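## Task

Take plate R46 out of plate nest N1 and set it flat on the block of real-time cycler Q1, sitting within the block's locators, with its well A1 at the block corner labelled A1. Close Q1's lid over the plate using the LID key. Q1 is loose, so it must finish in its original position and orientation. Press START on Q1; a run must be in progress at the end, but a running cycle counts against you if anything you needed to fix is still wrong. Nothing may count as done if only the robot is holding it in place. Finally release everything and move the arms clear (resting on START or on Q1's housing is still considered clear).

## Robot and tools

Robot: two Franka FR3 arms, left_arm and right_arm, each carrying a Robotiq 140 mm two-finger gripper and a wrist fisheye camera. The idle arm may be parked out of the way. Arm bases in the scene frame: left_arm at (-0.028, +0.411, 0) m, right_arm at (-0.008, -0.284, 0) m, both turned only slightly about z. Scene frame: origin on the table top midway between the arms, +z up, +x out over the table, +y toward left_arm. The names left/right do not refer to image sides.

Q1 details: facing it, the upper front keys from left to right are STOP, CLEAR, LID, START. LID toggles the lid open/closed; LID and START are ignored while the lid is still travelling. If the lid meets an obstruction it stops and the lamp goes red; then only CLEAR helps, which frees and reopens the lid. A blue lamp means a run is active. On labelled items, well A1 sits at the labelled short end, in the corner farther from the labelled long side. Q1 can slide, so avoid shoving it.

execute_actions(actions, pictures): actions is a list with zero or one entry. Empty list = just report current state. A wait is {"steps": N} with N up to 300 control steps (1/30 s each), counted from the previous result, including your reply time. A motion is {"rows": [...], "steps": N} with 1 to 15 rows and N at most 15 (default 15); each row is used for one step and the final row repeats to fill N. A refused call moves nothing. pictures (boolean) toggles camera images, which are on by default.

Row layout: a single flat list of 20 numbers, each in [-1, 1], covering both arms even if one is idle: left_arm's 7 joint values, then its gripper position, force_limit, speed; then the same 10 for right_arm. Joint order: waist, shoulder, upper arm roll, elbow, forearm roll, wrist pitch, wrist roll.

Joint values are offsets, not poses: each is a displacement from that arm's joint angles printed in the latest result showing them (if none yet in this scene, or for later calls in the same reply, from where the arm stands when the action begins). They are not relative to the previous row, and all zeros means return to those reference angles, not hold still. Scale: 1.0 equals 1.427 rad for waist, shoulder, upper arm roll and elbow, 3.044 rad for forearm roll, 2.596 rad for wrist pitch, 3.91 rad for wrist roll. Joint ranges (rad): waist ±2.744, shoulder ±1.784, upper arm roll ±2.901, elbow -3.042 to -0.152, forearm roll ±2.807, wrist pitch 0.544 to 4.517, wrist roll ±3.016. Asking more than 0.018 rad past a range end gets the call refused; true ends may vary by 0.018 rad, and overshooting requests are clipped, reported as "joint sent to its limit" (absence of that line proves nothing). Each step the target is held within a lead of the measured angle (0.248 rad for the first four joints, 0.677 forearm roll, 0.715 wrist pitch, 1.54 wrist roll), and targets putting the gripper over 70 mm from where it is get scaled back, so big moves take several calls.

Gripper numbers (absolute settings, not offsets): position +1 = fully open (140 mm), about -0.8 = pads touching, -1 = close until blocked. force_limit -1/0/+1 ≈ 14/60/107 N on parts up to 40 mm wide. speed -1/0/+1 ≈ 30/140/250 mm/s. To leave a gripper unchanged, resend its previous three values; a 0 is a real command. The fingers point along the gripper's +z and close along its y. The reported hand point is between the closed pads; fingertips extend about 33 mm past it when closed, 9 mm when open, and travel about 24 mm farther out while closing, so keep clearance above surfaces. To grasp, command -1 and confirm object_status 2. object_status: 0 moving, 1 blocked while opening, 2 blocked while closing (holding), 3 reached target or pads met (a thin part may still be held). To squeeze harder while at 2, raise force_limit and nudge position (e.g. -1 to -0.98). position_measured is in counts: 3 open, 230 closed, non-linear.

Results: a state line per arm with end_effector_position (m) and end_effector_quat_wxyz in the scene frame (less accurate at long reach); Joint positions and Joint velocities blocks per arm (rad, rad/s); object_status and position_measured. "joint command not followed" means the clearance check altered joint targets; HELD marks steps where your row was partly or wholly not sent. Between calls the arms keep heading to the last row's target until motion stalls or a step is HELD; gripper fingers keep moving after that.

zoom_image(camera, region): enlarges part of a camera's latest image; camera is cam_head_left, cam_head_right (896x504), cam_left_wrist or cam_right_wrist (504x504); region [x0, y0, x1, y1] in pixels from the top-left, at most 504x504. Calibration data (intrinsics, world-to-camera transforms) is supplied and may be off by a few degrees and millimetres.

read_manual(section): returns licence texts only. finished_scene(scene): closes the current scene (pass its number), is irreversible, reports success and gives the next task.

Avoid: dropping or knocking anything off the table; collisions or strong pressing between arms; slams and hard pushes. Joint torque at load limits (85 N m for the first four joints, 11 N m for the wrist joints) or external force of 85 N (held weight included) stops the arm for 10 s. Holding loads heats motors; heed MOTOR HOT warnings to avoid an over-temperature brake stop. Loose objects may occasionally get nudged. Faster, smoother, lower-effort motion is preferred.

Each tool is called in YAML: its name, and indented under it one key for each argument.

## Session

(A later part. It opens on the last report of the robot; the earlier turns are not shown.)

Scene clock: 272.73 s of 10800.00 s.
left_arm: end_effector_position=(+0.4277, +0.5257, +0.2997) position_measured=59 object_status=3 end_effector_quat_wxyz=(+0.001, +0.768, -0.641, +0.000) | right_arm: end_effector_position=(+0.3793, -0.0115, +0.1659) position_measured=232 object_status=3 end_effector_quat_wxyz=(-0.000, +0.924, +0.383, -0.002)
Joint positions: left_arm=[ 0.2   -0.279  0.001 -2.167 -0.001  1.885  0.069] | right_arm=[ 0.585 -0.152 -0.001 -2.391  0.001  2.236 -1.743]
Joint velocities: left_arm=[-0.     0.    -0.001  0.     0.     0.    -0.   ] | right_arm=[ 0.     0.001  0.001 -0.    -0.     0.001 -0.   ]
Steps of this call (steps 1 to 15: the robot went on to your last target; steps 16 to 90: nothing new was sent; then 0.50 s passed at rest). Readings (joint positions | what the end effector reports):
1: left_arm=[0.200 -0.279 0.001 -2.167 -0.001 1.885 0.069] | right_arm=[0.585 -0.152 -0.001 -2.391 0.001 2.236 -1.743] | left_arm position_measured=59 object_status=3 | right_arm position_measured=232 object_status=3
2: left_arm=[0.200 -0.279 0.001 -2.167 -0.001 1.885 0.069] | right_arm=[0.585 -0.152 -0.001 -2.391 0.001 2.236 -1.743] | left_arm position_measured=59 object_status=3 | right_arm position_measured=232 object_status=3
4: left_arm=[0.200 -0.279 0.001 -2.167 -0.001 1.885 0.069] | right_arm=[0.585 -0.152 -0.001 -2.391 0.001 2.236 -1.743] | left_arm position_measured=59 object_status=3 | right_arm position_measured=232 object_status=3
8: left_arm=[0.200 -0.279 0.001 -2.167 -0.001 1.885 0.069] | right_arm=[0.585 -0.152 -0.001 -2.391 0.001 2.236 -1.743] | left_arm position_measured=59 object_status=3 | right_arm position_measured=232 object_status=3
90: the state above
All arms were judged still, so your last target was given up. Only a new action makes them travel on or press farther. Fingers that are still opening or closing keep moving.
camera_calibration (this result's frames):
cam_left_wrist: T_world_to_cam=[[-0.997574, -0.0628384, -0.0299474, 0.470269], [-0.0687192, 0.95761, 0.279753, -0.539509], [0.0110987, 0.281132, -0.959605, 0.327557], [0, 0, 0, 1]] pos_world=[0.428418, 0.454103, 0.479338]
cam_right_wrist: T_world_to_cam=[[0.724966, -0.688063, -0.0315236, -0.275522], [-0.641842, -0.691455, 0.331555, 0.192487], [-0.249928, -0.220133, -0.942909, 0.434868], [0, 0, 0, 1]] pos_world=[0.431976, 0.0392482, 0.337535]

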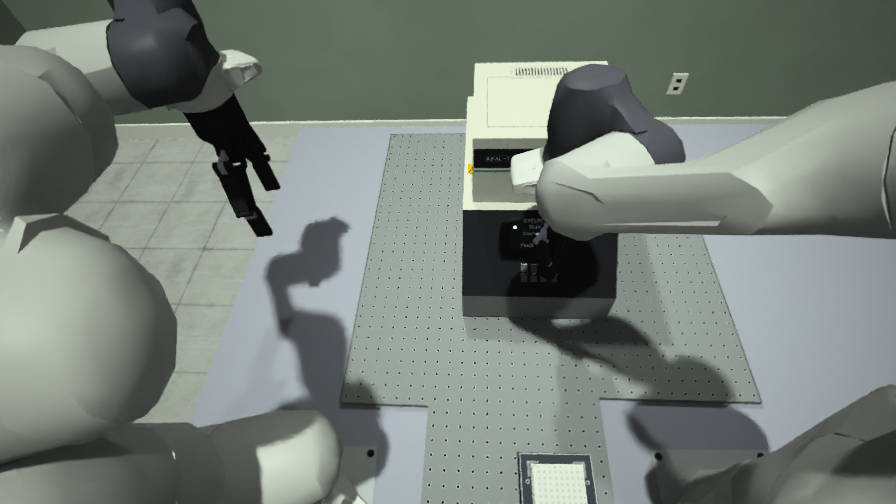

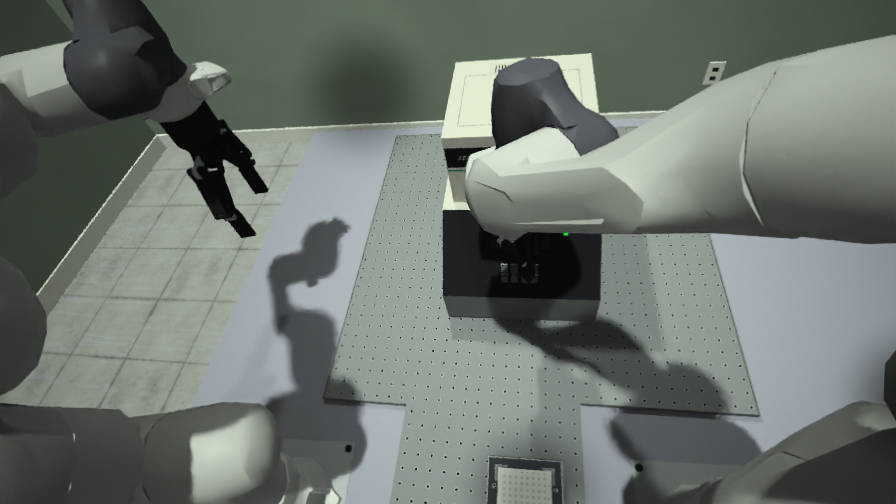

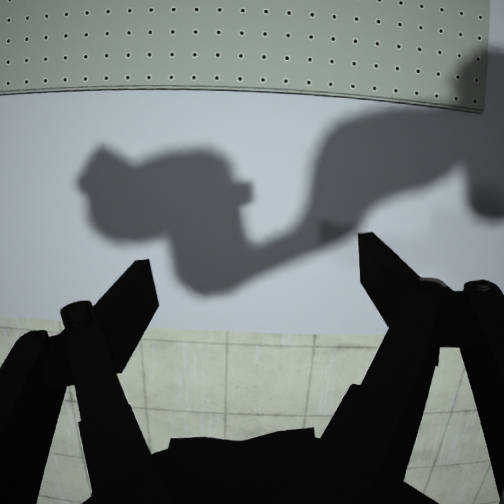

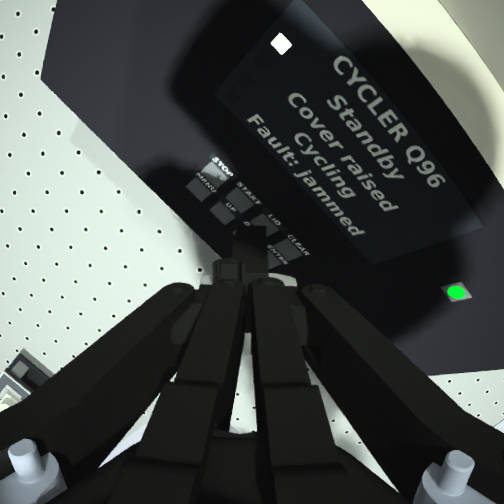

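execute_actions:
  actions: []

Scene clock: 303.57 s of 10800.00 s.
left_arm: end_effector_position=(+0.4277, +0.5257, +0.2997) position_measured=59 object_status=3 end_effector_quat_wxyz=(+0.001, +0.768, -0.641, +0.000) | right_arm: end_effector_position=(+0.3793, -0.0115, +0.1659) position_measured=232 object_status=3 end_effector_quat_wxyz=(-0.000, +0.924, +0.383, -0.002)
Joint positions: left_arm=[ 0.2   -0.279  0.001 -2.167 -0.001  1.885  0.069] | right_arm=[ 0.585 -0.152 -0.001 -2.391  0.001  2.236 -1.743]
Joint velocities: left_arm=[-0.     0.001  0.     0.001  0.001 -0.     0.001] | right_arm=[ 0.    -0.    -0.    -0.    -0.     0.     0.002]
Steps of this call (steps 1 to 90: nothing new was sent; then 27.83 s passed at rest). Readings (joint positions | what the end effector reports):
1: left_arm=[0.200 -0.279 0.001 -2.167 -0.001 1.885 0.069] | right_arm=[0.585 -0.152 -0.001 -2.391 0.001 2.236 -1.743] | left_arm position_measured=59 object_status=3 | right_arm position_measured=232 object_status=3
2: left_arm=[0.200 -0.279 0.001 -2.167 -0.001 1.885 0.069] | right_arm=[0.585 -0.152 -0.001 -2.391 0.001 2.236 -1.743] | left_arm position_measured=59 object_status=3 | right_arm position_measured=232 object_status=3
4: left_arm=[0.200 -0.279 0.001 -2.167 -0.001 1.885 0.069] | right_arm=[0.585 -0.152 -0.001 -2.391 0.001 2.236 -1.743] | left_arm position_measured=59 object_status=3 | right_arm position_measured=232 object_status=3
8: left_arm=[0.200 -0.279 0.001 -2.167 -0.001 1.885 0.069] | right_arm=[0.585 -0.152 -0.001 -2.391 0.001 2.236 -1.743] | left_arm position_measured=59 object_status=3 | right_arm position_measured=232 object_status=3
90: the state above
camera_calibration (this result's frames):
cam_left_wrist: T_world_to_cam=[[-0.997574, -0.0628384, -0.0299478, 0.470269], [-0.0687193, 0.957609, 0.279753, -0.539509], [0.0110991, 0.281132, -0.959605, 0.327557], [0, 0, 0, 1]] pos_world=[0.428418, 0.454103, 0.479338]
cam_right_wrist: T_world_to_cam=[[0.724975, -0.688054, -0.0315165, -0.275522], [-0.641843, -0.69147, 0.331522, 0.192502], [-0.249897, -0.220116, -0.942921, 0.434849], [0, 0, 0, 1]] pos_world=[0.43197, 0.0392526, 0.337526]

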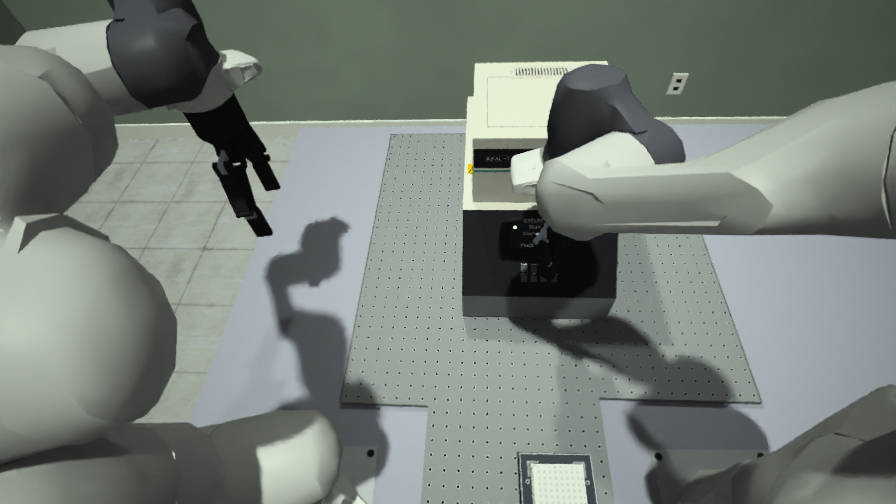

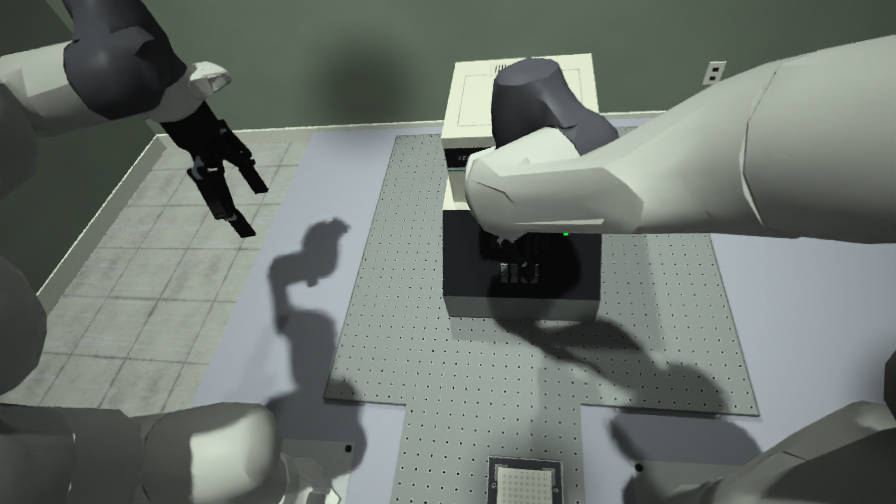

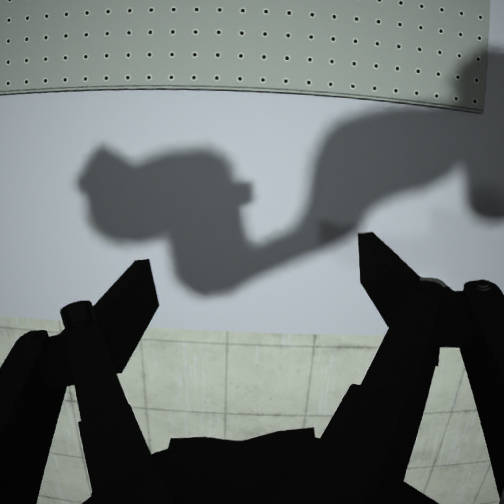

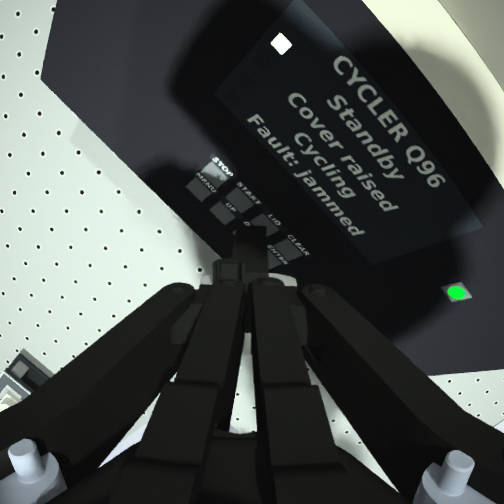

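zoom_image:
  camera: "cam_right_wrist"
  region: [190, 150, 330, 290]

Region (190, 150, 330, 290) of cam_right_wrist's 504x504 image, scaled by 3.600, with more detail than that image has.

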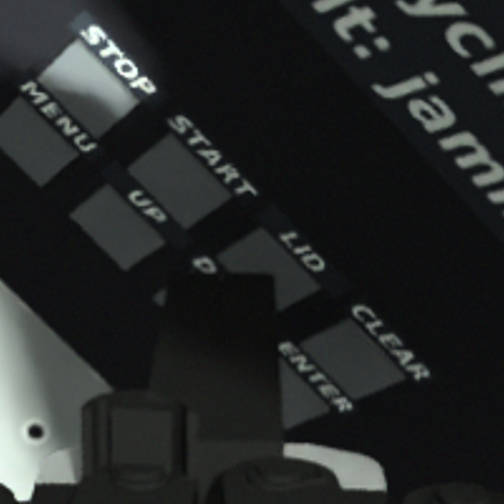

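execute_actions:
  actions:
    - {"rows": [[0,0,0,0,0,0,0,0.55,-0.4,0, 0,0.0007,0,-0.0007,0,0.0015,0,-1,-0.5,0],[0,0,0,0,0,0,0,0.55,-0.4,0, 0,0.0014,0,-0.0014,0,0.0025,0,-1,-0.5,0],[0,0,0,0,0,0,0,0.55,-0.4,0, 0,0.0021,0,-0.0021,0,0.0034,0,-1,-0.5,0],[0,0,0,0,0,0,0,0.55,-0.4,0, 0,0.0028,0,-0.0028,0,0.0042,0,-1,-0.5,0],[0,0,0,0,0,0,0,0.55,-0.4,0, 0,0.0035,0,-0.0035,0,0.005,0,-1,-0.5,0]], "steps": 15}
  pictures: false

execute_actions:
  actions:
    - {"steps": 30}

Scene clock: 316.13 s of 10800.00 s.
left_arm: end_effector_position=(+0.4277, +0.5257, +0.2997) position_measured=59 object_status=3 end_effector_quat_wxyz=(+0.001, +0.768, -0.641, +0.000) | right_arm: end_effector_position=(+0.3795, -0.0113, +0.1653) position_measured=232 object_status=3 end_effector_quat_wxyz=(-0.000, +0.924, +0.383, -0.001)
Joint positions: left_arm=[ 0.2   -0.279  0.001 -2.167 -0.001  1.885  0.069] | right_arm=[ 0.585 -0.152 -0.001 -2.393  0.001  2.24  -1.743]
Joint velocities: left_arm=[-0.     0.001 -0.001  0.002 -0.001 -0.001 -0.001] | right_arm=[ 0.001 -0.001 -0.001  0.    -0.    -0.    -0.001]
Steps of this call (steps 1 to 90: nothing new was sent; then 9.07 s passed at rest; steps 91 to 105: all 15 steps of this action). Readings (joint positions | what the end effector reports):
91: left_arm=[0.200 -0.279 0.001 -2.167 -0.001 1.885 0.069] | right_arm=[0.585 -0.152 -0.001 -2.391 0.001 2.236 -1.743] | left_arm position_measured=59 object_status=3 | right_arm position_measured=232 object_status=3
92: left_arm=[0.200 -0.279 0.001 -2.167 -0.001 1.885 0.069] | right_arm=[0.585 -0.152 -0.001 -2.391 0.001 2.236 -1.743] | left_arm position_measured=59 object_status=3 | right_arm position_measured=232 object_status=3
94: left_arm=[0.200 -0.279 0.001 -2.167 -0.001 1.885 0.069] | right_arm=[0.585 -0.152 -0.001 -2.391 0.001 2.237 -1.743] | left_arm position_measured=59 object_status=3 | right_arm position_measured=232 object_status=3
98: left_arm=[0.200 -0.279 0.001 -2.167 -0.001 1.885 0.069] | right_arm=[0.585 -0.152 -0.001 -2.392 0.001 2.239 -1.743] | left_arm position_measured=59 object_status=3 | right_arm position_measured=232 object_status=3
105: the state above

Scene clock: 317.13 s of 10800.00 s.
left_arm: end_effector_position=(+0.4277, +0.5257, +0.2997) position_measured=59 object_status=3 end_effector_quat_wxyz=(+0.001, +0.768, -0.641, +0.000) | right_arm: end_effector_position=(+0.3795, -0.0113, +0.1652) position_measured=232 object_status=3 end_effector_quat_wxyz=(-0.000, +0.924, +0.383, -0.001)
Joint positions: left_arm=[ 0.2   -0.279  0.001 -2.167 -0.001  1.885  0.069] | right_arm=[ 0.585 -0.152 -0.001 -2.393  0.001  2.24  -1.743]
Joint velocities: left_arm=[-0.     0.001 -0.    -0.001  0.001  0.     0.002] | right_arm=[-0.001 -0.001  0.001 -0.     0.     0.002 -0.   ]
Steps of this call (steps 1 to 15: the robot went on to your last target; steps 16 to 30: nothing new was sent). Readings (joint positions | what the end effector reports):
1: left_arm=[0.200 -0.279 0.001 -2.167 -0.001 1.885 0.069] | right_arm=[0.585 -0.152 -0.001 -2.393 0.001 2.240 -1.743] | left_arm position_measured=59 object_status=3 | right_arm position_measured=232 object_status=3
2: left_arm=[0.200 -0.279 0.001 -2.167 -0.001 1.885 0.069] | right_arm=[0.585 -0.152 -0.001 -2.393 0.001 2.240 -1.743] | left_arm position_measured=59 object_status=3 | right_arm position_measured=232 object_status=3
4: left_arm=[0.200 -0.279 0.001 -2.167 -0.001 1.885 0.069] | right_arm=[0.585 -0.152 -0.001 -2.393 0.001 2.240 -1.743] | left_arm position_measured=59 object_status=3 | right_arm position_measured=232 object_status=3
8: left_arm=[0.200 -0.279 0.001 -2.167 -0.001 1.885 0.069] | right_arm=[0.585 -0.152 -0.001 -2.393 0.001 2.240 -1.743] | left_arm position_measured=59 object_status=3 | right_arm position_measured=232 object_status=3
30: the state above
All arms were judged still, so your last target was given up. Only a new action makes them travel on or press farther. Fingers that are still opening or closing keep moving.
camera_calibration (this result's frames):
cam_left_wrist: T_world_to_cam=[[-0.997574, -0.0628385, -0.0299477, 0.470269], [-0.0687194, 0.95761, 0.279753, -0.539509], [0.011099, 0.281132, -0.959605, 0.327557], [0, 0, 0, 1]] pos_world=[0.428418, 0.454103, 0.479338]
cam_right_wrist: T_world_to_cam=[[0.725035, -0.688008, -0.0311179, -0.275687], [-0.642378, -0.69186, 0.329666, 0.19352], [-0.248342, -0.21903, -0.943585, 0.433872], [0, 0, 0, 1]] pos_world=[0.431945, 0.0392444, 0.337019]

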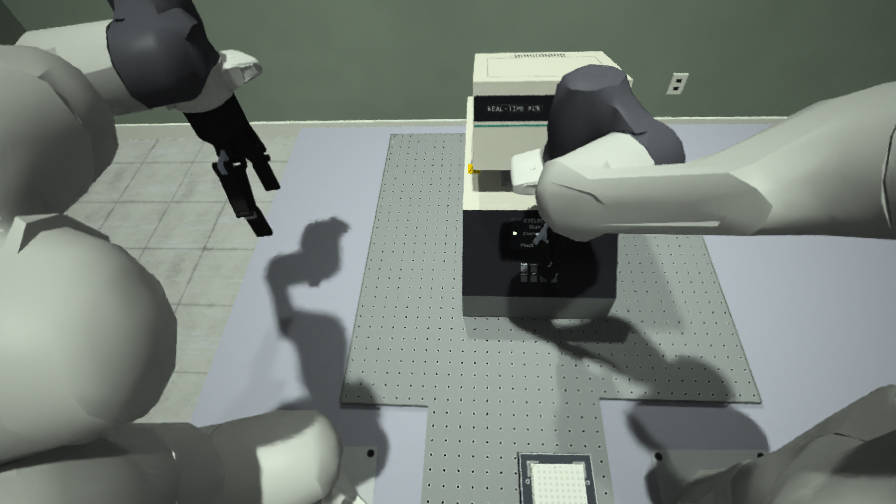

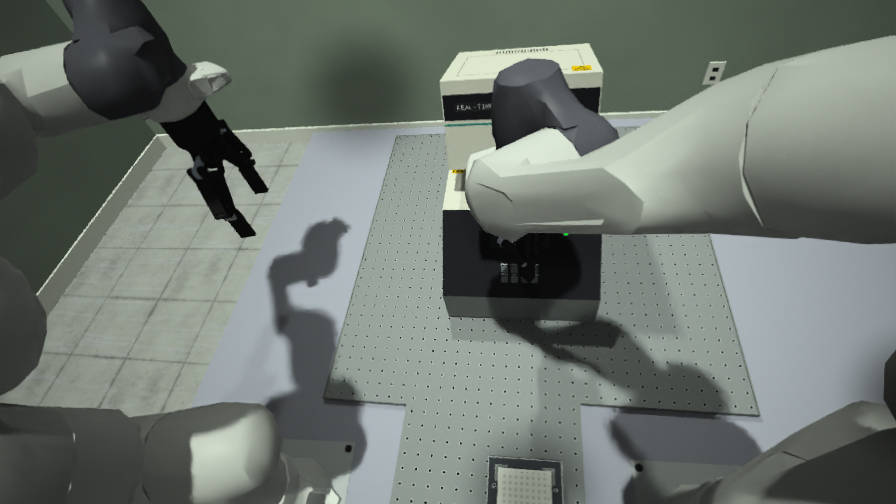

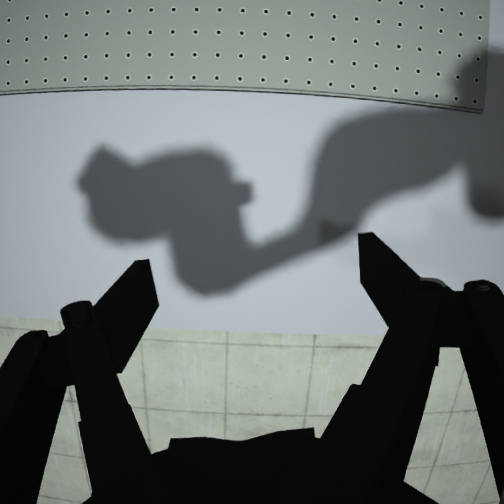

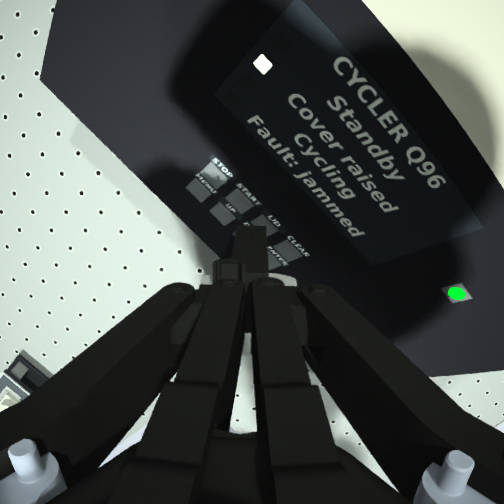

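execute_actions:
  actions:
    - {"rows": [[-0.0045,-0.002,0,-0.0017,0,-0.0001,0,0.55,-0.4,0, 0,-0.0019,0,0.0006,0,-0.006,0,-1,-0.5,0],[-0.017,-0.0076,0,-0.0067,0,-0.0004,0,0.55,-0.4,0, 0,-0.0071,0,0.0024,0,-0.015,0,-1,-0.5,0],[-0.0364,-0.0162,0,-0.0143,0,-0.0009,0,0.55,-0.4,0, 0,-0.0153,0,0.0052,0,-0.025,0,-1,-0.5,0],[-0.0615,-0.0273,0,-0.0241,0,-0.0016,0,0.55,-0.4,0, 0,-0.0258,0,0.0088,0,-0.036,0,-1,-0.5,0],[-0.0909,-0.0403,0,-0.0356,0,-0.0023,0,0.55,-0.4,0, 0,-0.0381,0,0.013,0,-0.047,0,-1,-0.5,0],[-0.1233,-0.0548,0,-0.0484,0,-0.0031,0,0.55,-0.4,0, 0,-0.0517,0,0.0177,0,-0.058,0,-1,-0.5,0],[-0.1577,-0.07,0,-0.0618,0,-0.004,0,0.55,-0.4,0, 0,-0.0661,0,0.0226,0,-0.069,0,-1,-0.5,0],[-0.1927,-0.0856,0,-0.0756,0,-0.0049,0,0.55,-0.4,0, 0,-0.0808,0,0.0277,0,-0.08,0,-1,-0.5,0],[-0.2271,-0.1008,0,-0.089,0,-0.0058,0,0.55,-0.4,0, 0,-0.0952,0,0.0326,0,-0.089,0,-1,-0.5,0],[-0.2595,-0.1153,0,-0.1018,0,-0.0066,0,0.55,-0.4,0, 0,-0.1088,0,0.0373,0,-0.0968,0,-1,-0.5,0],[-0.2889,-0.1283,0,-0.1133,0,-0.0073,0,0.55,-0.4,0, 0,-0.1211,0,0.0415,0,-0.1028,0,-1,-0.5,0],[-0.314,-0.1394,0,-0.1231,0,-0.008,0,0.55,-0.4,0, 0,-0.1316,0,0.0451,0,-0.1066,0,-1,-0.5,0],[-0.3334,-0.148,0,-0.1307,0,-0.0085,0,0.55,-0.4,0, 0,-0.1398,0,0.0479,0,-0.108,0,-1,-0.5,0],[-0.346,-0.1536,0,-0.1357,0,-0.0088,0,0.55,-0.4,0, 0,-0.145,0,0.0497,0,-0.108,0,-1,-0.5,0],[-0.3504,-0.1556,0,-0.1374,0,-0.0089,0,0.55,-0.4,0, 0,-0.1469,0,0.0503,0,-0.108,0,-1,-0.5,0]], "steps": 15}
  pictures: false

execute_actions:
  actions:
    - {"steps": 14}
  pictures: false

execute_actions:
  actions:
    - {"rows": [[0,0,0,0,0,0,0,0.55,-0.4,0, -0.0083,0,0,0,0,0,0,-1,-0.5,0],[0,0,0,0,0,0,0,0.55,-0.4,0, -0.0318,0,0,0,0,0,0,-1,-0.5,0],[0,0,0,0,0,0,0,0.55,-0.4,0, -0.0681,0,0,0,0,0,0,-1,-0.5,0],[0,0,0,0,0,0,0,0.55,-0.4,0, -0.1149,0,0,0,0,0,0,-1,-0.5,0],[0,0,0,0,0,0,0,0.55,-0.4,0, -0.1698,0,0,0,0,0,0,-1,-0.5,0],[0,0,0,0,0,0,0,0.55,-0.4,0, -0.2306,0,0,0,0,0,0,-1,-0.5,0],[0,0,0,0,0,0,0,0.55,-0.4,0, -0.2948,0,0,0,0,0,0,-1,-0.5,0],[-0.01,0,0,0,0,0,0,0.55,-0.4,0, -0.3602,0,0,0,0,0,0,-1,-0.5,0],[-0.03,0,0,0,0,0,0,0.55,-0.4,0, -0.4244,0,0,0,0,0,0,-1,-0.5,0],[-0.06,0,0,0,0,0,0,0.55,-0.4,0, -0.4852,0,0,0,0,0,0,-1,-0.5,0],[-0.1,0,0,0,0,0,0,0.55,-0.4,0, -0.5401,0,0,0,0,0,0,-1,-0.5,0],[-0.15,0,0,0,0,0,0,0.55,-0.4,0, -0.5869,0,0,0,0,0,0,-1,-0.5,0],[-0.25,0,0,0,0,0,0,0.55,-0.4,0, -0.6232,0,0,0,0,0,0,-1,-0.5,0],[-0.5,0,0,0,0,0,0,0.55,-0.4,0, -0.6467,0,0,0,0,0,0,-1,-0.5,0],[-0.873,0,0,0,0,0,0,0.55,-0.4,0, -0.655,0,0,0,0,0,0,-1,-0.5,0]], "steps": 15}
  pictures: false

execute_actions:
  actions:
    - {"steps": 50}

Scene clock: 399.77 s of 10800.00 s.
left_arm: end_effector_position=(+0.3721, +0.3220, +0.3030) position_measured=59 object_status=3 end_effector_quat_wxyz=(+0.004, -0.599, +0.801, -0.004) | right_arm: end_effector_position=(+0.3636, -0.0224, +0.2652) position_measured=232 object_status=3 end_effector_quat_wxyz=(-0.004, +0.924, +0.383, +0.016)
Joint positions: left_arm=[-0.258 -0.481 -0.007 -2.342 -0.001  1.872  0.069] | right_arm=[ 0.585 -0.345 -0.001 -2.327  0.001  2.015 -1.743]
Joint velocities: left_arm=[-0.632 -0.3   -0.052 -0.234 -0.    -0.043  0.001] | right_arm=[ 0.    -0.312 -0.     0.119  0.001 -0.281 -0.   ]
Steps of this call (steps 1 to 360: nothing new was sent; then 70.13 s passed at rest; steps 361 to 375: all 15 steps of this action). Readings (joint positions | what the end effector reports):
361: left_arm=[0.200 -0.279 0.002 -2.167 -0.001 1.885 0.069] | right_arm=[0.585 -0.152 -0.001 -2.393 0.001 2.239 -1.743] | left_arm position_measured=59 object_status=3 | right_arm position_measured=232 object_status=3
362: left_arm=[0.195 -0.281 0.003 -2.169 -0.001 1.885 0.069] | right_arm=[0.585 -0.154 -0.001 -2.393 0.001 2.233 -1.743] | left_arm position_measured=59 object_status=3 | right_arm position_measured=232 object_status=3
364: left_arm=[0.165 -0.293 0.008 -2.182 -0.001 1.885 0.069] | right_arm=[0.585 -0.164 -0.001 -2.390 0.001 2.211 -1.743] | left_arm position_measured=59 object_status=3 | right_arm position_measured=232 object_status=3
368: left_arm=[0.024 -0.355 0.010 -2.238 -0.001 1.883 0.069] | right_arm=[0.585 -0.220 -0.001 -2.372 0.001 2.135 -1.743] | left_arm position_measured=59 object_status=3 | right_arm position_measured=232 object_status=3
375: the state above

Scene clock: 400.23 s of 10800.00 s.
left_arm: end_effector_position=(+0.3612, +0.3103, +0.3007) position_measured=59 object_status=3 end_effector_quat_wxyz=(+0.001, -0.585, +0.811, -0.002) | right_arm: end_effector_position=(+0.3541, -0.0291, +0.2708) position_measured=232 object_status=3 end_effector_quat_wxyz=(-0.002, +0.924, +0.383, +0.004)
Joint positions: left_arm=[-0.298 -0.499 -0.    -2.361 -0.001  1.866  0.069] | right_arm=[ 0.585 -0.362 -0.001 -2.321  0.001  1.968 -1.743]
Joint velocities: left_arm=[-0.002  0.001  0.    -0.002  0.    -0.002 -0.001] | right_arm=[ 0.001  0.001  0.001 -0.    -0.001 -0.019 -0.001]
Steps of this call (steps 1 to 14: the robot went on to your last target). Readings (joint positions | what the end effector reports):
1: left_arm=[-0.274 -0.489 -0.008 -2.348 -0.001 1.871 0.069] | right_arm=[0.585 -0.354 -0.001 -2.323 0.001 2.006 -1.743] | left_arm position_measured=59 object_status=3 | right_arm position_measured=232 object_status=3
2: left_arm=[-0.285 -0.494 -0.008 -2.352 -0.001 1.870 0.069] | right_arm=[0.585 -0.358 -0.001 -2.322 0.001 1.999 -1.743] | left_arm position_measured=59 object_status=3 | right_arm position_measured=232 object_status=3
4: left_arm=[-0.294 -0.498 -0.006 -2.357 -0.001 1.869 0.069] | right_arm=[0.585 -0.362 -0.001 -2.321 0.001 1.988 -1.743] | left_arm position_measured=59 object_status=3 | right_arm position_measured=232 object_status=3
8: left_arm=[-0.297 -0.499 -0.001 -2.360 -0.001 1.867 0.069] | right_arm=[0.585 -0.362 -0.001 -2.321 0.001 1.975 -1.743] | left_arm position_measured=59 object_status=3 | right_arm position_measured=232 object_status=3
14: the state above

Scene clock: 400.73 s of 10800.00 s.
left_arm: end_effector_position=(+0.3227, +0.2144, +0.3007) position_measured=59 object_status=3 end_effector_quat_wxyz=(-0.001, -0.476, +0.879, -0.003) | right_arm: end_effector_position=(+0.4349, -0.2786, +0.2708) position_measured=232 object_status=3 end_effector_quat_wxyz=(-0.000, +0.996, +0.091, +0.004)
Joint positions: left_arm=[-0.563 -0.499  0.008 -2.361 -0.001  1.866  0.069] | right_arm=[-0.019 -0.362  0.001 -2.321  0.002  1.968 -1.743]
Joint velocities: left_arm=[-1.516  0.001 -0.149  0.     0.    -0.     0.002] | right_arm=[-1.397  0.    -0.097 -0.    -0.     0.    -0.   ]
Steps of this call (steps 1 to 15: all 15 steps of this action). Readings (joint positions | what the end effector reports):
1: left_arm=[-0.298 -0.499 -0.000 -2.361 -0.001 1.866 0.069] | right_arm=[0.583 -0.362 -0.001 -2.321 0.001 1.968 -1.743] | left_arm position_measured=59 object_status=3 | right_arm position_measured=232 object_status=3
2: left_arm=[-0.298 -0.499 -0.000 -2.361 -0.001 1.866 0.069] | right_arm=[0.573 -0.362 0.002 -2.321 0.001 1.968 -1.743] | left_arm position_measured=59 object_status=3 | right_arm position_measured=232 object_status=3
4: left_arm=[-0.298 -0.499 -0.000 -2.361 -0.001 1.866 0.069] | right_arm=[0.517 -0.362 0.011 -2.321 0.001 1.968 -1.743] | left_arm position_measured=59 object_status=3 | right_arm position_measured=232 object_status=3
8: left_arm=[-0.300 -0.499 0.001 -2.361 -0.001 1.866 0.069] | right_arm=[0.330 -0.362 0.007 -2.321 0.002 1.968 -1.743] | left_arm position_measured=59 object_status=3 | right_arm position_measured=232 object_status=3
15: the state above

Scene clock: 402.40 s of 10800.00 s.
left_arm: end_effector_position=(+0.0014, +0.0098, +0.3007) position_measured=59 object_status=3 end_effector_quat_wxyz=(+0.000, -0.003, +1.000, -0.002) | right_arm: end_effector_position=(+0.4124, -0.4234, +0.2708) position_measured=232 object_status=3 end_effector_quat_wxyz=(-0.000, +0.997, -0.075, +0.004)
Joint positions: left_arm=[-1.541 -0.499 -0.002 -2.361 -0.001  1.866  0.069] | right_arm=[-0.348 -0.362 -0.003 -2.321  0.001  1.968 -1.743]
Joint velocities: left_arm=[-0.     0.001 -0.    -0.     0.001  0.001  0.   ] | right_arm=[-0.  0.  0. -0.  0.  0.  0.]
Steps of this call (steps 1 to 45: the robot went on to your last target; steps 46 to 50: nothing new was sent). Readings (joint positions | what the end effector reports):
1: left_arm=[-0.618 -0.499 0.007 -2.361 -0.001 1.866 0.069] | right_arm=[-0.069 -0.362 0.000 -2.321 0.002 1.968 -1.743] | left_arm position_measured=59 object_status=3 | right_arm position_measured=232 object_status=3
2: left_arm=[-0.674 -0.499 0.005 -2.361 -0.001 1.866 0.069] | right_arm=[-0.120 -0.362 0.000 -2.321 0.002 1.968 -1.743] | left_arm position_measured=59 object_status=3 | right_arm position_measured=232 object_status=3
4: left_arm=[-0.785 -0.499 0.003 -2.361 -0.001 1.866 0.069] | right_arm=[-0.221 -0.362 -0.001 -2.321 0.002 1.968 -1.743] | left_arm position_measured=59 object_status=3 | right_arm position_measured=232 object_status=3
8: left_arm=[-1.011 -0.499 0.001 -2.361 -0.001 1.866 0.069] | right_arm=[-0.333 -0.362 -0.013 -2.321 0.001 1.968 -1.743] | left_arm position_measured=59 object_status=3 | right_arm position_measured=232 object_status=3
50: the state above
All arms were judged still, so your last target was given up. Only a new action makes them travel on or press farther. Fingers that are still opening or closing keep moving.
camera_calibration (this result's frames):
cam_left_wrist: T_world_to_cam=[[0.110719, 0.993199, -0.0360103, 0.0025687], [0.954407, -0.0961489, 0.282599, -0.0669704], [0.277215, -0.0656576, -0.958562, 0.480955], [0, 0, 0, 1]] pos_world=[-0.0696951, 0.022588, 0.480043]
cam_right_wrist: T_world_to_cam=[[-0.122208, -0.992025, -0.0308417, -0.359166], [-0.941188, 0.105971, 0.320836, 0.358123], [-0.315009, 0.0682365, -0.946632, 0.601352], [0, 0, 0, 1]] pos_world=[0.4826, -0.435287, 0.443283]

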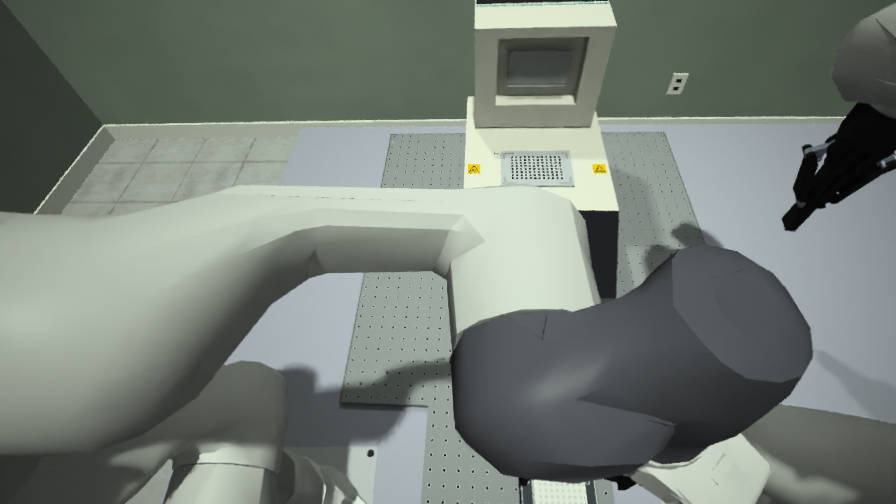

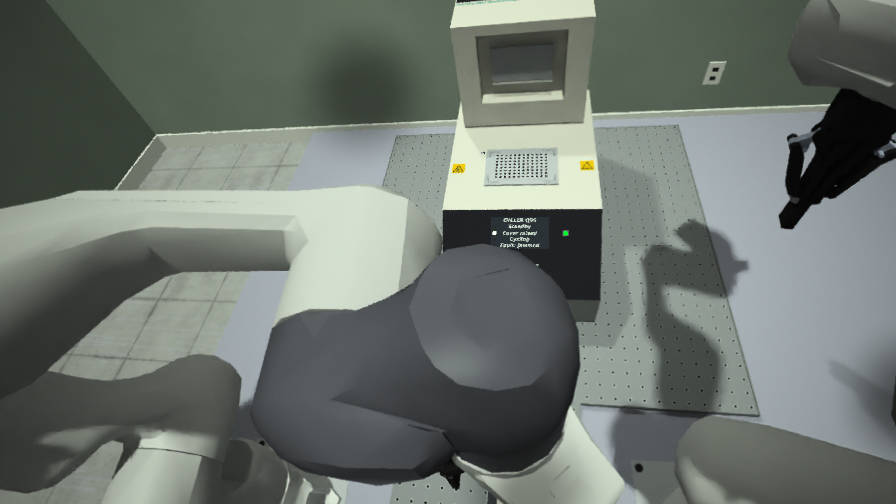

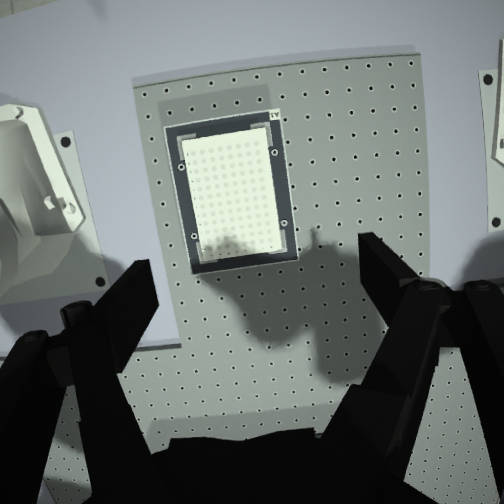

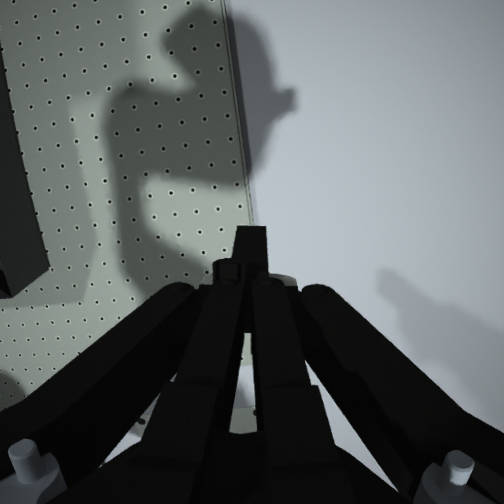

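zoom_image:
  camera: "cam_head_left"
  region: [460, 130, 620, 200]

zoom_image:
  camera: "cam_head_right"
  region: [440, 130, 600, 200]

zoom_image:
  camera: "cam_left_wrist"
  region: [150, 100, 320, 280]

Region (460, 130, 620, 200) of cam_head_left's 896x504 image, scaled by 3.150, with more detail than that image has; it fills the top 220 rows of this view, and the rest is white.

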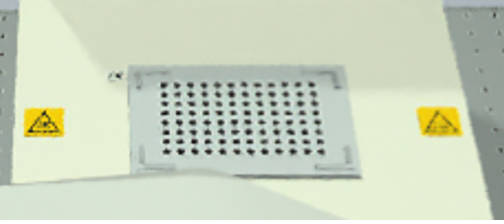

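Region (440, 130, 600, 200) of cam_head_right's 896x504 image, scaled by 3.150, with more detail than that image has; it fills the top 220 rows of this view, and the rest is white.

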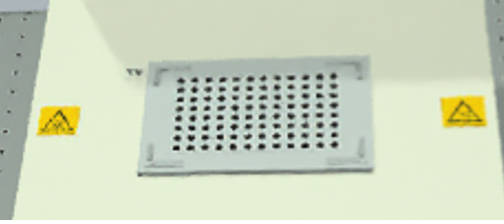

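Region (150, 100, 320, 280) of cam_left_wrist's 504x504 image, scaled by 2.800, with more detail than that image has.

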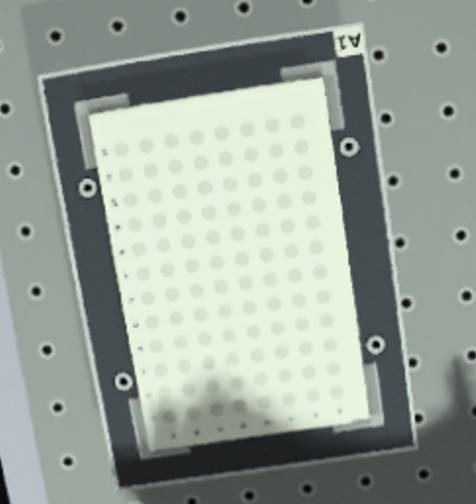

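zoom_image:
  camera: "cam_left_wrist"
  region: [185, 210, 295, 280]

zoom_image:
  camera: "cam_left_wrist"
  region: [160, 110, 290, 180]

Region (185, 210, 295, 280) of cam_left_wrist's 504x504 image, scaled by 4.582, with more detail than that image has; it fills the top 321 rows of this view, and the rest is white.

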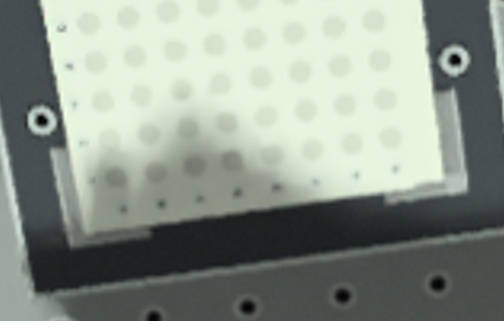

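Region (160, 110, 290, 180) of cam_left_wrist's 504x504 image, scaled by 3.877, with more detail than that image has; it fills the top 271 rows of this view, and the rest is white.

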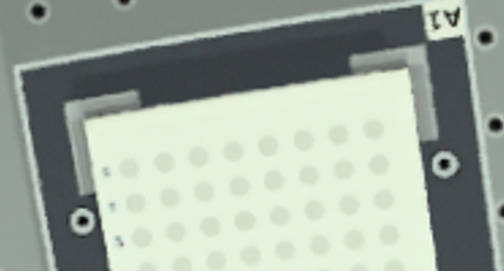

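zoom_image:
  camera: "cam_left_wrist"
  region: [110, 220, 400, 320]

Region (110, 220, 400, 320) of cam_left_wrist's 504x504 image, scaled by 1.738, with more detail than that image has; it fills the top 174 rows of this view, and the rest is white.

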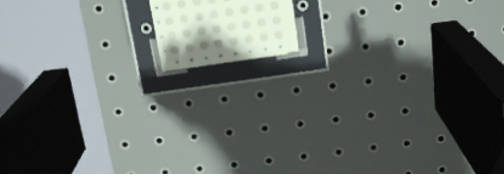

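execute_actions:
  actions:
    - {"rows": [[-0.0004,0.0024,0,-0.002,0,0.0194,-0.0017,0.55,-0.4,0, 0,0,0,0,0,0,0,-1,-0.5,0],[-0.0017,0.0091,0,-0.0075,0,0.0327,-0.0029,0.55,-0.4,0, 0,0,0,0,0,0,0,-1,-0.5,0],[-0.0036,0.0194,0,-0.0161,0,0.0486,-0.0042,0.55,-0.4,0, 0,0,0,0,0,0,0,-1,-0.5,0],[-0.0061,0.0327,0,-0.0272,0,0.066,-0.0057,0.55,-0.4,0, 0,0,0,0,0,0,0,-1,-0.5,0],[-0.0089,0.0484,0.0005,-0.0402,0,0.0844,-0.0073,0.55,-0.4,0, 0,0,0,0,0,0,0,-1,-0.5,0],[-0.0121,0.0657,0.001,-0.0546,0,0.1031,-0.009,0.55,-0.4,0, 0,0,0,0,0,0,0,-1,-0.5,0],[-0.0155,0.084,0.0014,-0.0698,0,0.1215,-0.0106,0.55,-0.4,0, 0,0,0,0,0,0,0,-1,-0.5,0],[-0.019,0.1027,0.0014,-0.0852,0,0.1389,-0.0121,0.55,-0.4,0, 0,0,0,0,0,0,0,-1,-0.5,0],[-0.0224,0.121,0.0014,-0.1004,0,0.1546,-0.0134,0.55,-0.4,0, 0,0,0,0,0,0,0,-1,-0.5,0],[-0.0256,0.1383,0.0014,-0.1148,0,0.168,-0.0146,0.55,-0.4,0, 0,0,0,0,0,0,0,-1,-0.5,0],[-0.0284,0.154,0.0014,-0.1278,0,0.1784,-0.0155,0.55,-0.4,0, 0,0,0,0,0,0,0,-1,-0.5,0],[-0.0309,0.1673,0.0014,-0.1389,0,0.1851,-0.0161,0.55,-0.4,0, 0,0,0,0,0,0,0,-1,-0.5,0],[-0.0328,0.1776,0.0014,-0.1475,0,0.1875,-0.0163,0.55,-0.4,0, 0,0,0,0,0,0,0,-1,-0.5,0],[-0.0341,0.1843,0.0014,-0.153,0,0.1875,-0.0163,0.55,-0.4,0, 0,0,0,0,0,0,0,-1,-0.5,0],[-0.0345,0.1867,0.0014,-0.156,0,0.1875,-0.0163,0.55,-0.4,0, 0,0,0,0,0,0,0,-1,-0.5,0]], "steps": 15}
  pictures: false

execute_actions:
  actions:
    - {"steps": 30}

Scene clock: 522.90 s of 10800.00 s.
left_arm: end_effector_position=(-0.0152, -0.0009, +0.1377) position_measured=59 object_status=3 end_effector_quat_wxyz=(-0.001, -0.000, +1.000, +0.025) | right_arm: end_effector_position=(+0.4124, -0.4234, +0.2708) position_measured=232 object_status=3 end_effector_quat_wxyz=(-0.000, +0.997, -0.075, +0.004)
Joint positions: left_arm=[-1.585 -0.25  -0.    -2.565 -0.001  2.264  0.031] | right_arm=[-0.348 -0.362 -0.003 -2.321  0.001  1.968 -1.743]
Joint velocities: left_arm=[-0.061  0.392 -0.    -0.335 -0.001  0.474 -0.073] | right_arm=[-0.001 -0.001  0.001  0.001 -0.    -0.001  0.001]
Steps of this call (steps 1 to 90: nothing new was sent; then 117.00 s passed at rest; steps 91 to 105: all 15 steps of this action). Readings (joint positions | what the end effector reports):
91: left_arm=[-1.541 -0.499 -0.002 -2.362 -0.001 1.874 0.069] | right_arm=[-0.348 -0.362 -0.003 -2.321 0.001 1.968 -1.743] | left_arm position_measured=59 object_status=3 | right_arm position_measured=232 object_status=3
92: left_arm=[-1.542 -0.497 -0.002 -2.363 -0.001 1.887 0.068] | right_arm=[-0.348 -0.362 -0.003 -2.321 0.001 1.968 -1.743] | left_arm position_measured=59 object_status=3 | right_arm position_measured=232 object_status=3
94: left_arm=[-1.544 -0.486 -0.001 -2.374 -0.001 1.928 0.065] | right_arm=[-0.348 -0.362 -0.003 -2.321 0.001 1.968 -1.743] | left_arm position_measured=59 object_status=3 | right_arm position_measured=232 object_status=3
98: left_arm=[-1.557 -0.413 -0.001 -2.434 -0.001 2.059 0.054] | right_arm=[-0.348 -0.362 -0.003 -2.321 0.001 1.968 -1.743] | left_arm position_measured=59 object_status=3 | right_arm position_measured=232 object_status=3
105: the state above

Scene clock: 523.90 s of 10800.00 s.
left_arm: end_effector_position=(-0.0165, -0.0146, +0.1288) position_measured=59 object_status=3 end_effector_quat_wxyz=(-0.000, -0.009, +1.000, +0.002) | right_arm: end_effector_position=(+0.4124, -0.4234, +0.2708) position_measured=232 object_status=3 end_effector_quat_wxyz=(-0.000, +0.997, -0.075, +0.004)
Joint positions: left_arm=[-1.589 -0.231 -0.    -2.583 -0.001  2.349  0.01 ] | right_arm=[-0.348 -0.362 -0.003 -2.321  0.001  1.968 -1.743]
Joint velocities: left_arm=[ 0.002 -0.001  0.001  0.001  0.     0.002 -0.004] | right_arm=[-0.001 -0.001  0.     0.     0.    -0.    -0.001]
Steps of this call (steps 1 to 30: the robot went on to your last target). Readings (joint positions | what the end effector reports):
1: left_arm=[-1.586 -0.240 -0.000 -2.574 -0.001 2.278 0.029] | right_arm=[-0.348 -0.362 -0.003 -2.321 0.001 1.968 -1.743] | left_arm position_measured=59 object_status=3 | right_arm position_measured=232 object_status=3
2: left_arm=[-1.587 -0.234 -0.000 -2.579 -0.001 2.290 0.027] | right_arm=[-0.348 -0.362 -0.003 -2.321 0.001 1.968 -1.743] | left_arm position_measured=59 object_status=3 | right_arm position_measured=232 object_status=3
4: left_arm=[-1.588 -0.231 -0.000 -2.583 -0.001 2.308 0.023] | right_arm=[-0.348 -0.362 -0.003 -2.321 0.001 1.968 -1.743] | left_arm position_measured=59 object_status=3 | right_arm position_measured=232 object_status=3
8: left_arm=[-1.589 -0.231 -0.000 -2.583 -0.001 2.331 0.018] | right_arm=[-0.348 -0.362 -0.003 -2.321 0.001 1.968 -1.743] | left_arm position_measured=59 object_status=3 | right_arm position_measured=232 object_status=3
30: the state above
All arms were judged still, so your last target was given up. Only a new action makes them travel on or press farther. Fingers that are still opening or closing keep moving.
camera_calibration (this result's frames):
cam_left_wrist: T_world_to_cam=[[0.0979075, 0.994795, -0.0282486, 0.0213711], [0.955853, -0.086097, 0.280948, -0.00323402], [0.277053, -0.0545085, -0.959307, 0.319806], [0, 0, 0, 1]] pos_world=[-0.0876044, -0.00410611, 0.308305]
cam_right_wrist: T_world_to_cam=[[-0.12221, -0.992026, -0.0308129, -0.359176], [-0.941185, 0.105982, 0.320842, 0.358125], [-0.315018, 0.0682108, -0.946632, 0.601344], [0, 0, 0, 1]] pos_world=[0.4826, -0.435285, 0.443283]

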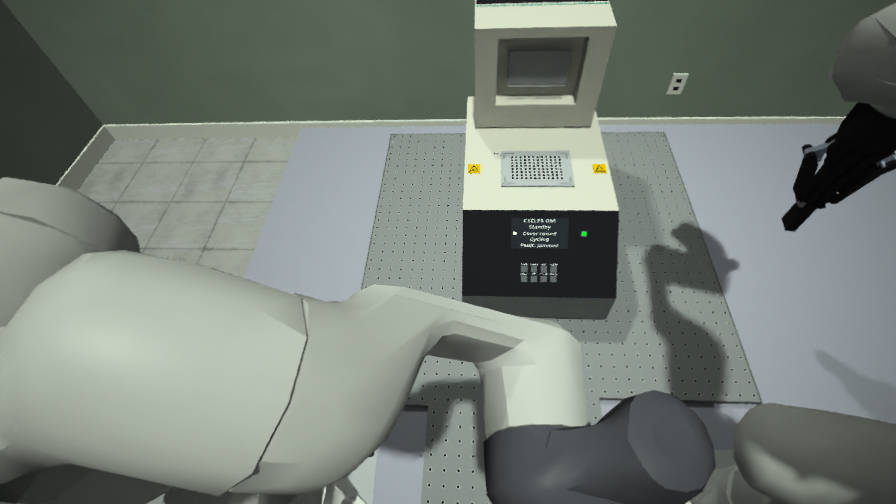

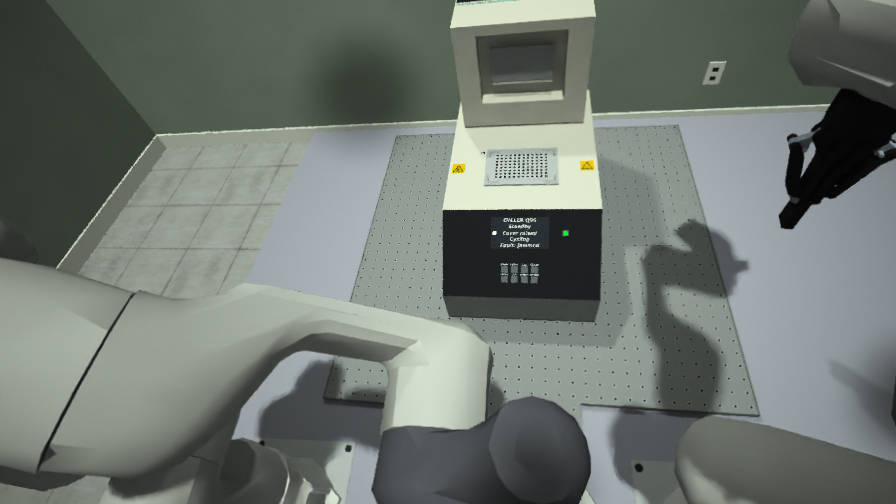

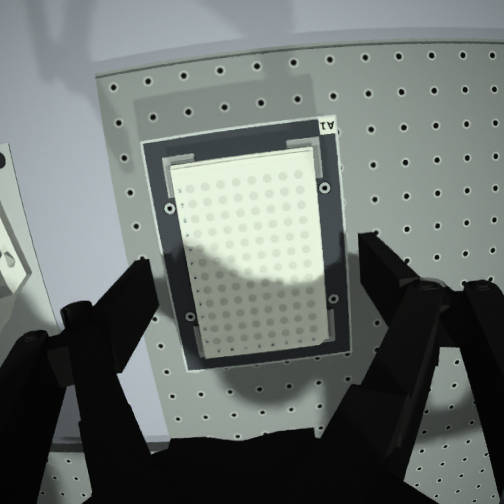

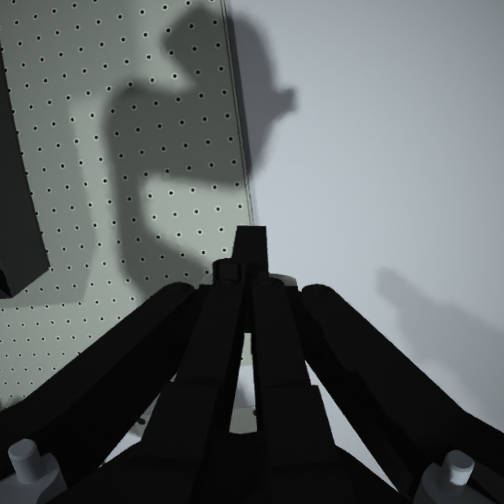

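zoom_image:
  camera: "cam_left_wrist"
  region: [130, 110, 390, 270]

zoom_image:
  camera: "cam_left_wrist"
  region: [150, 250, 370, 390]

Region (130, 110, 390, 270) of cam_left_wrist's 504x504 image, scaled by 1.938, with more detail than that image has; it fills the top 310 rows of this view, and the rest is white.

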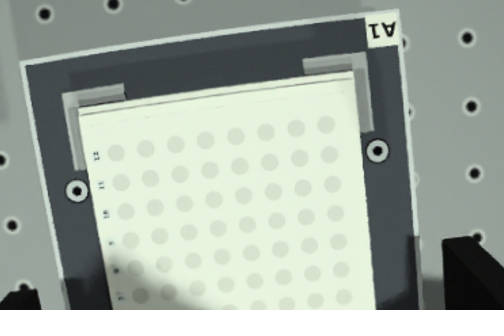

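Region (150, 250, 370, 390) of cam_left_wrist's 504x504 image, scaled by 2.291, with more detail than that image has; it fills the top 321 rows of this view, and the rest is white.

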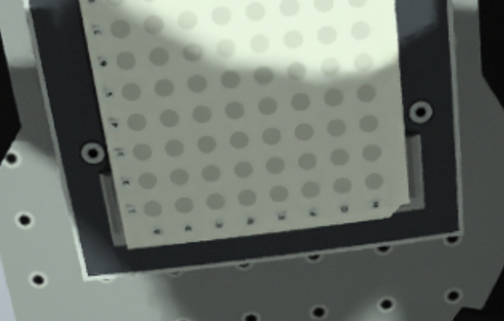

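zoom_image:
  camera: "cam_left_wrist"
  region: [160, 140, 330, 210]

zoom_image:
  camera: "cam_left_wrist"
  region: [185, 300, 345, 370]

Region (160, 140, 330, 210) of cam_left_wrist's 504x504 image, scaled by 2.965, with more detail than that image has; it fills the top 208 rows of this view, and the rest is white.

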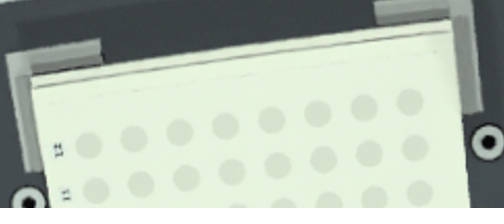

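Region (185, 300, 345, 370) of cam_left_wrist's 504x504 image, scaled by 3.150, with more detail than that image has; it fills the top 220 rows of this view, and the rest is white.

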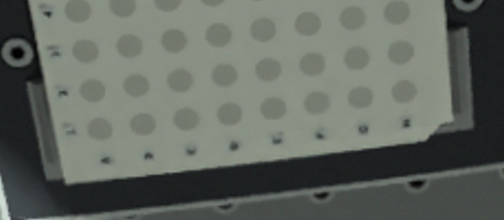

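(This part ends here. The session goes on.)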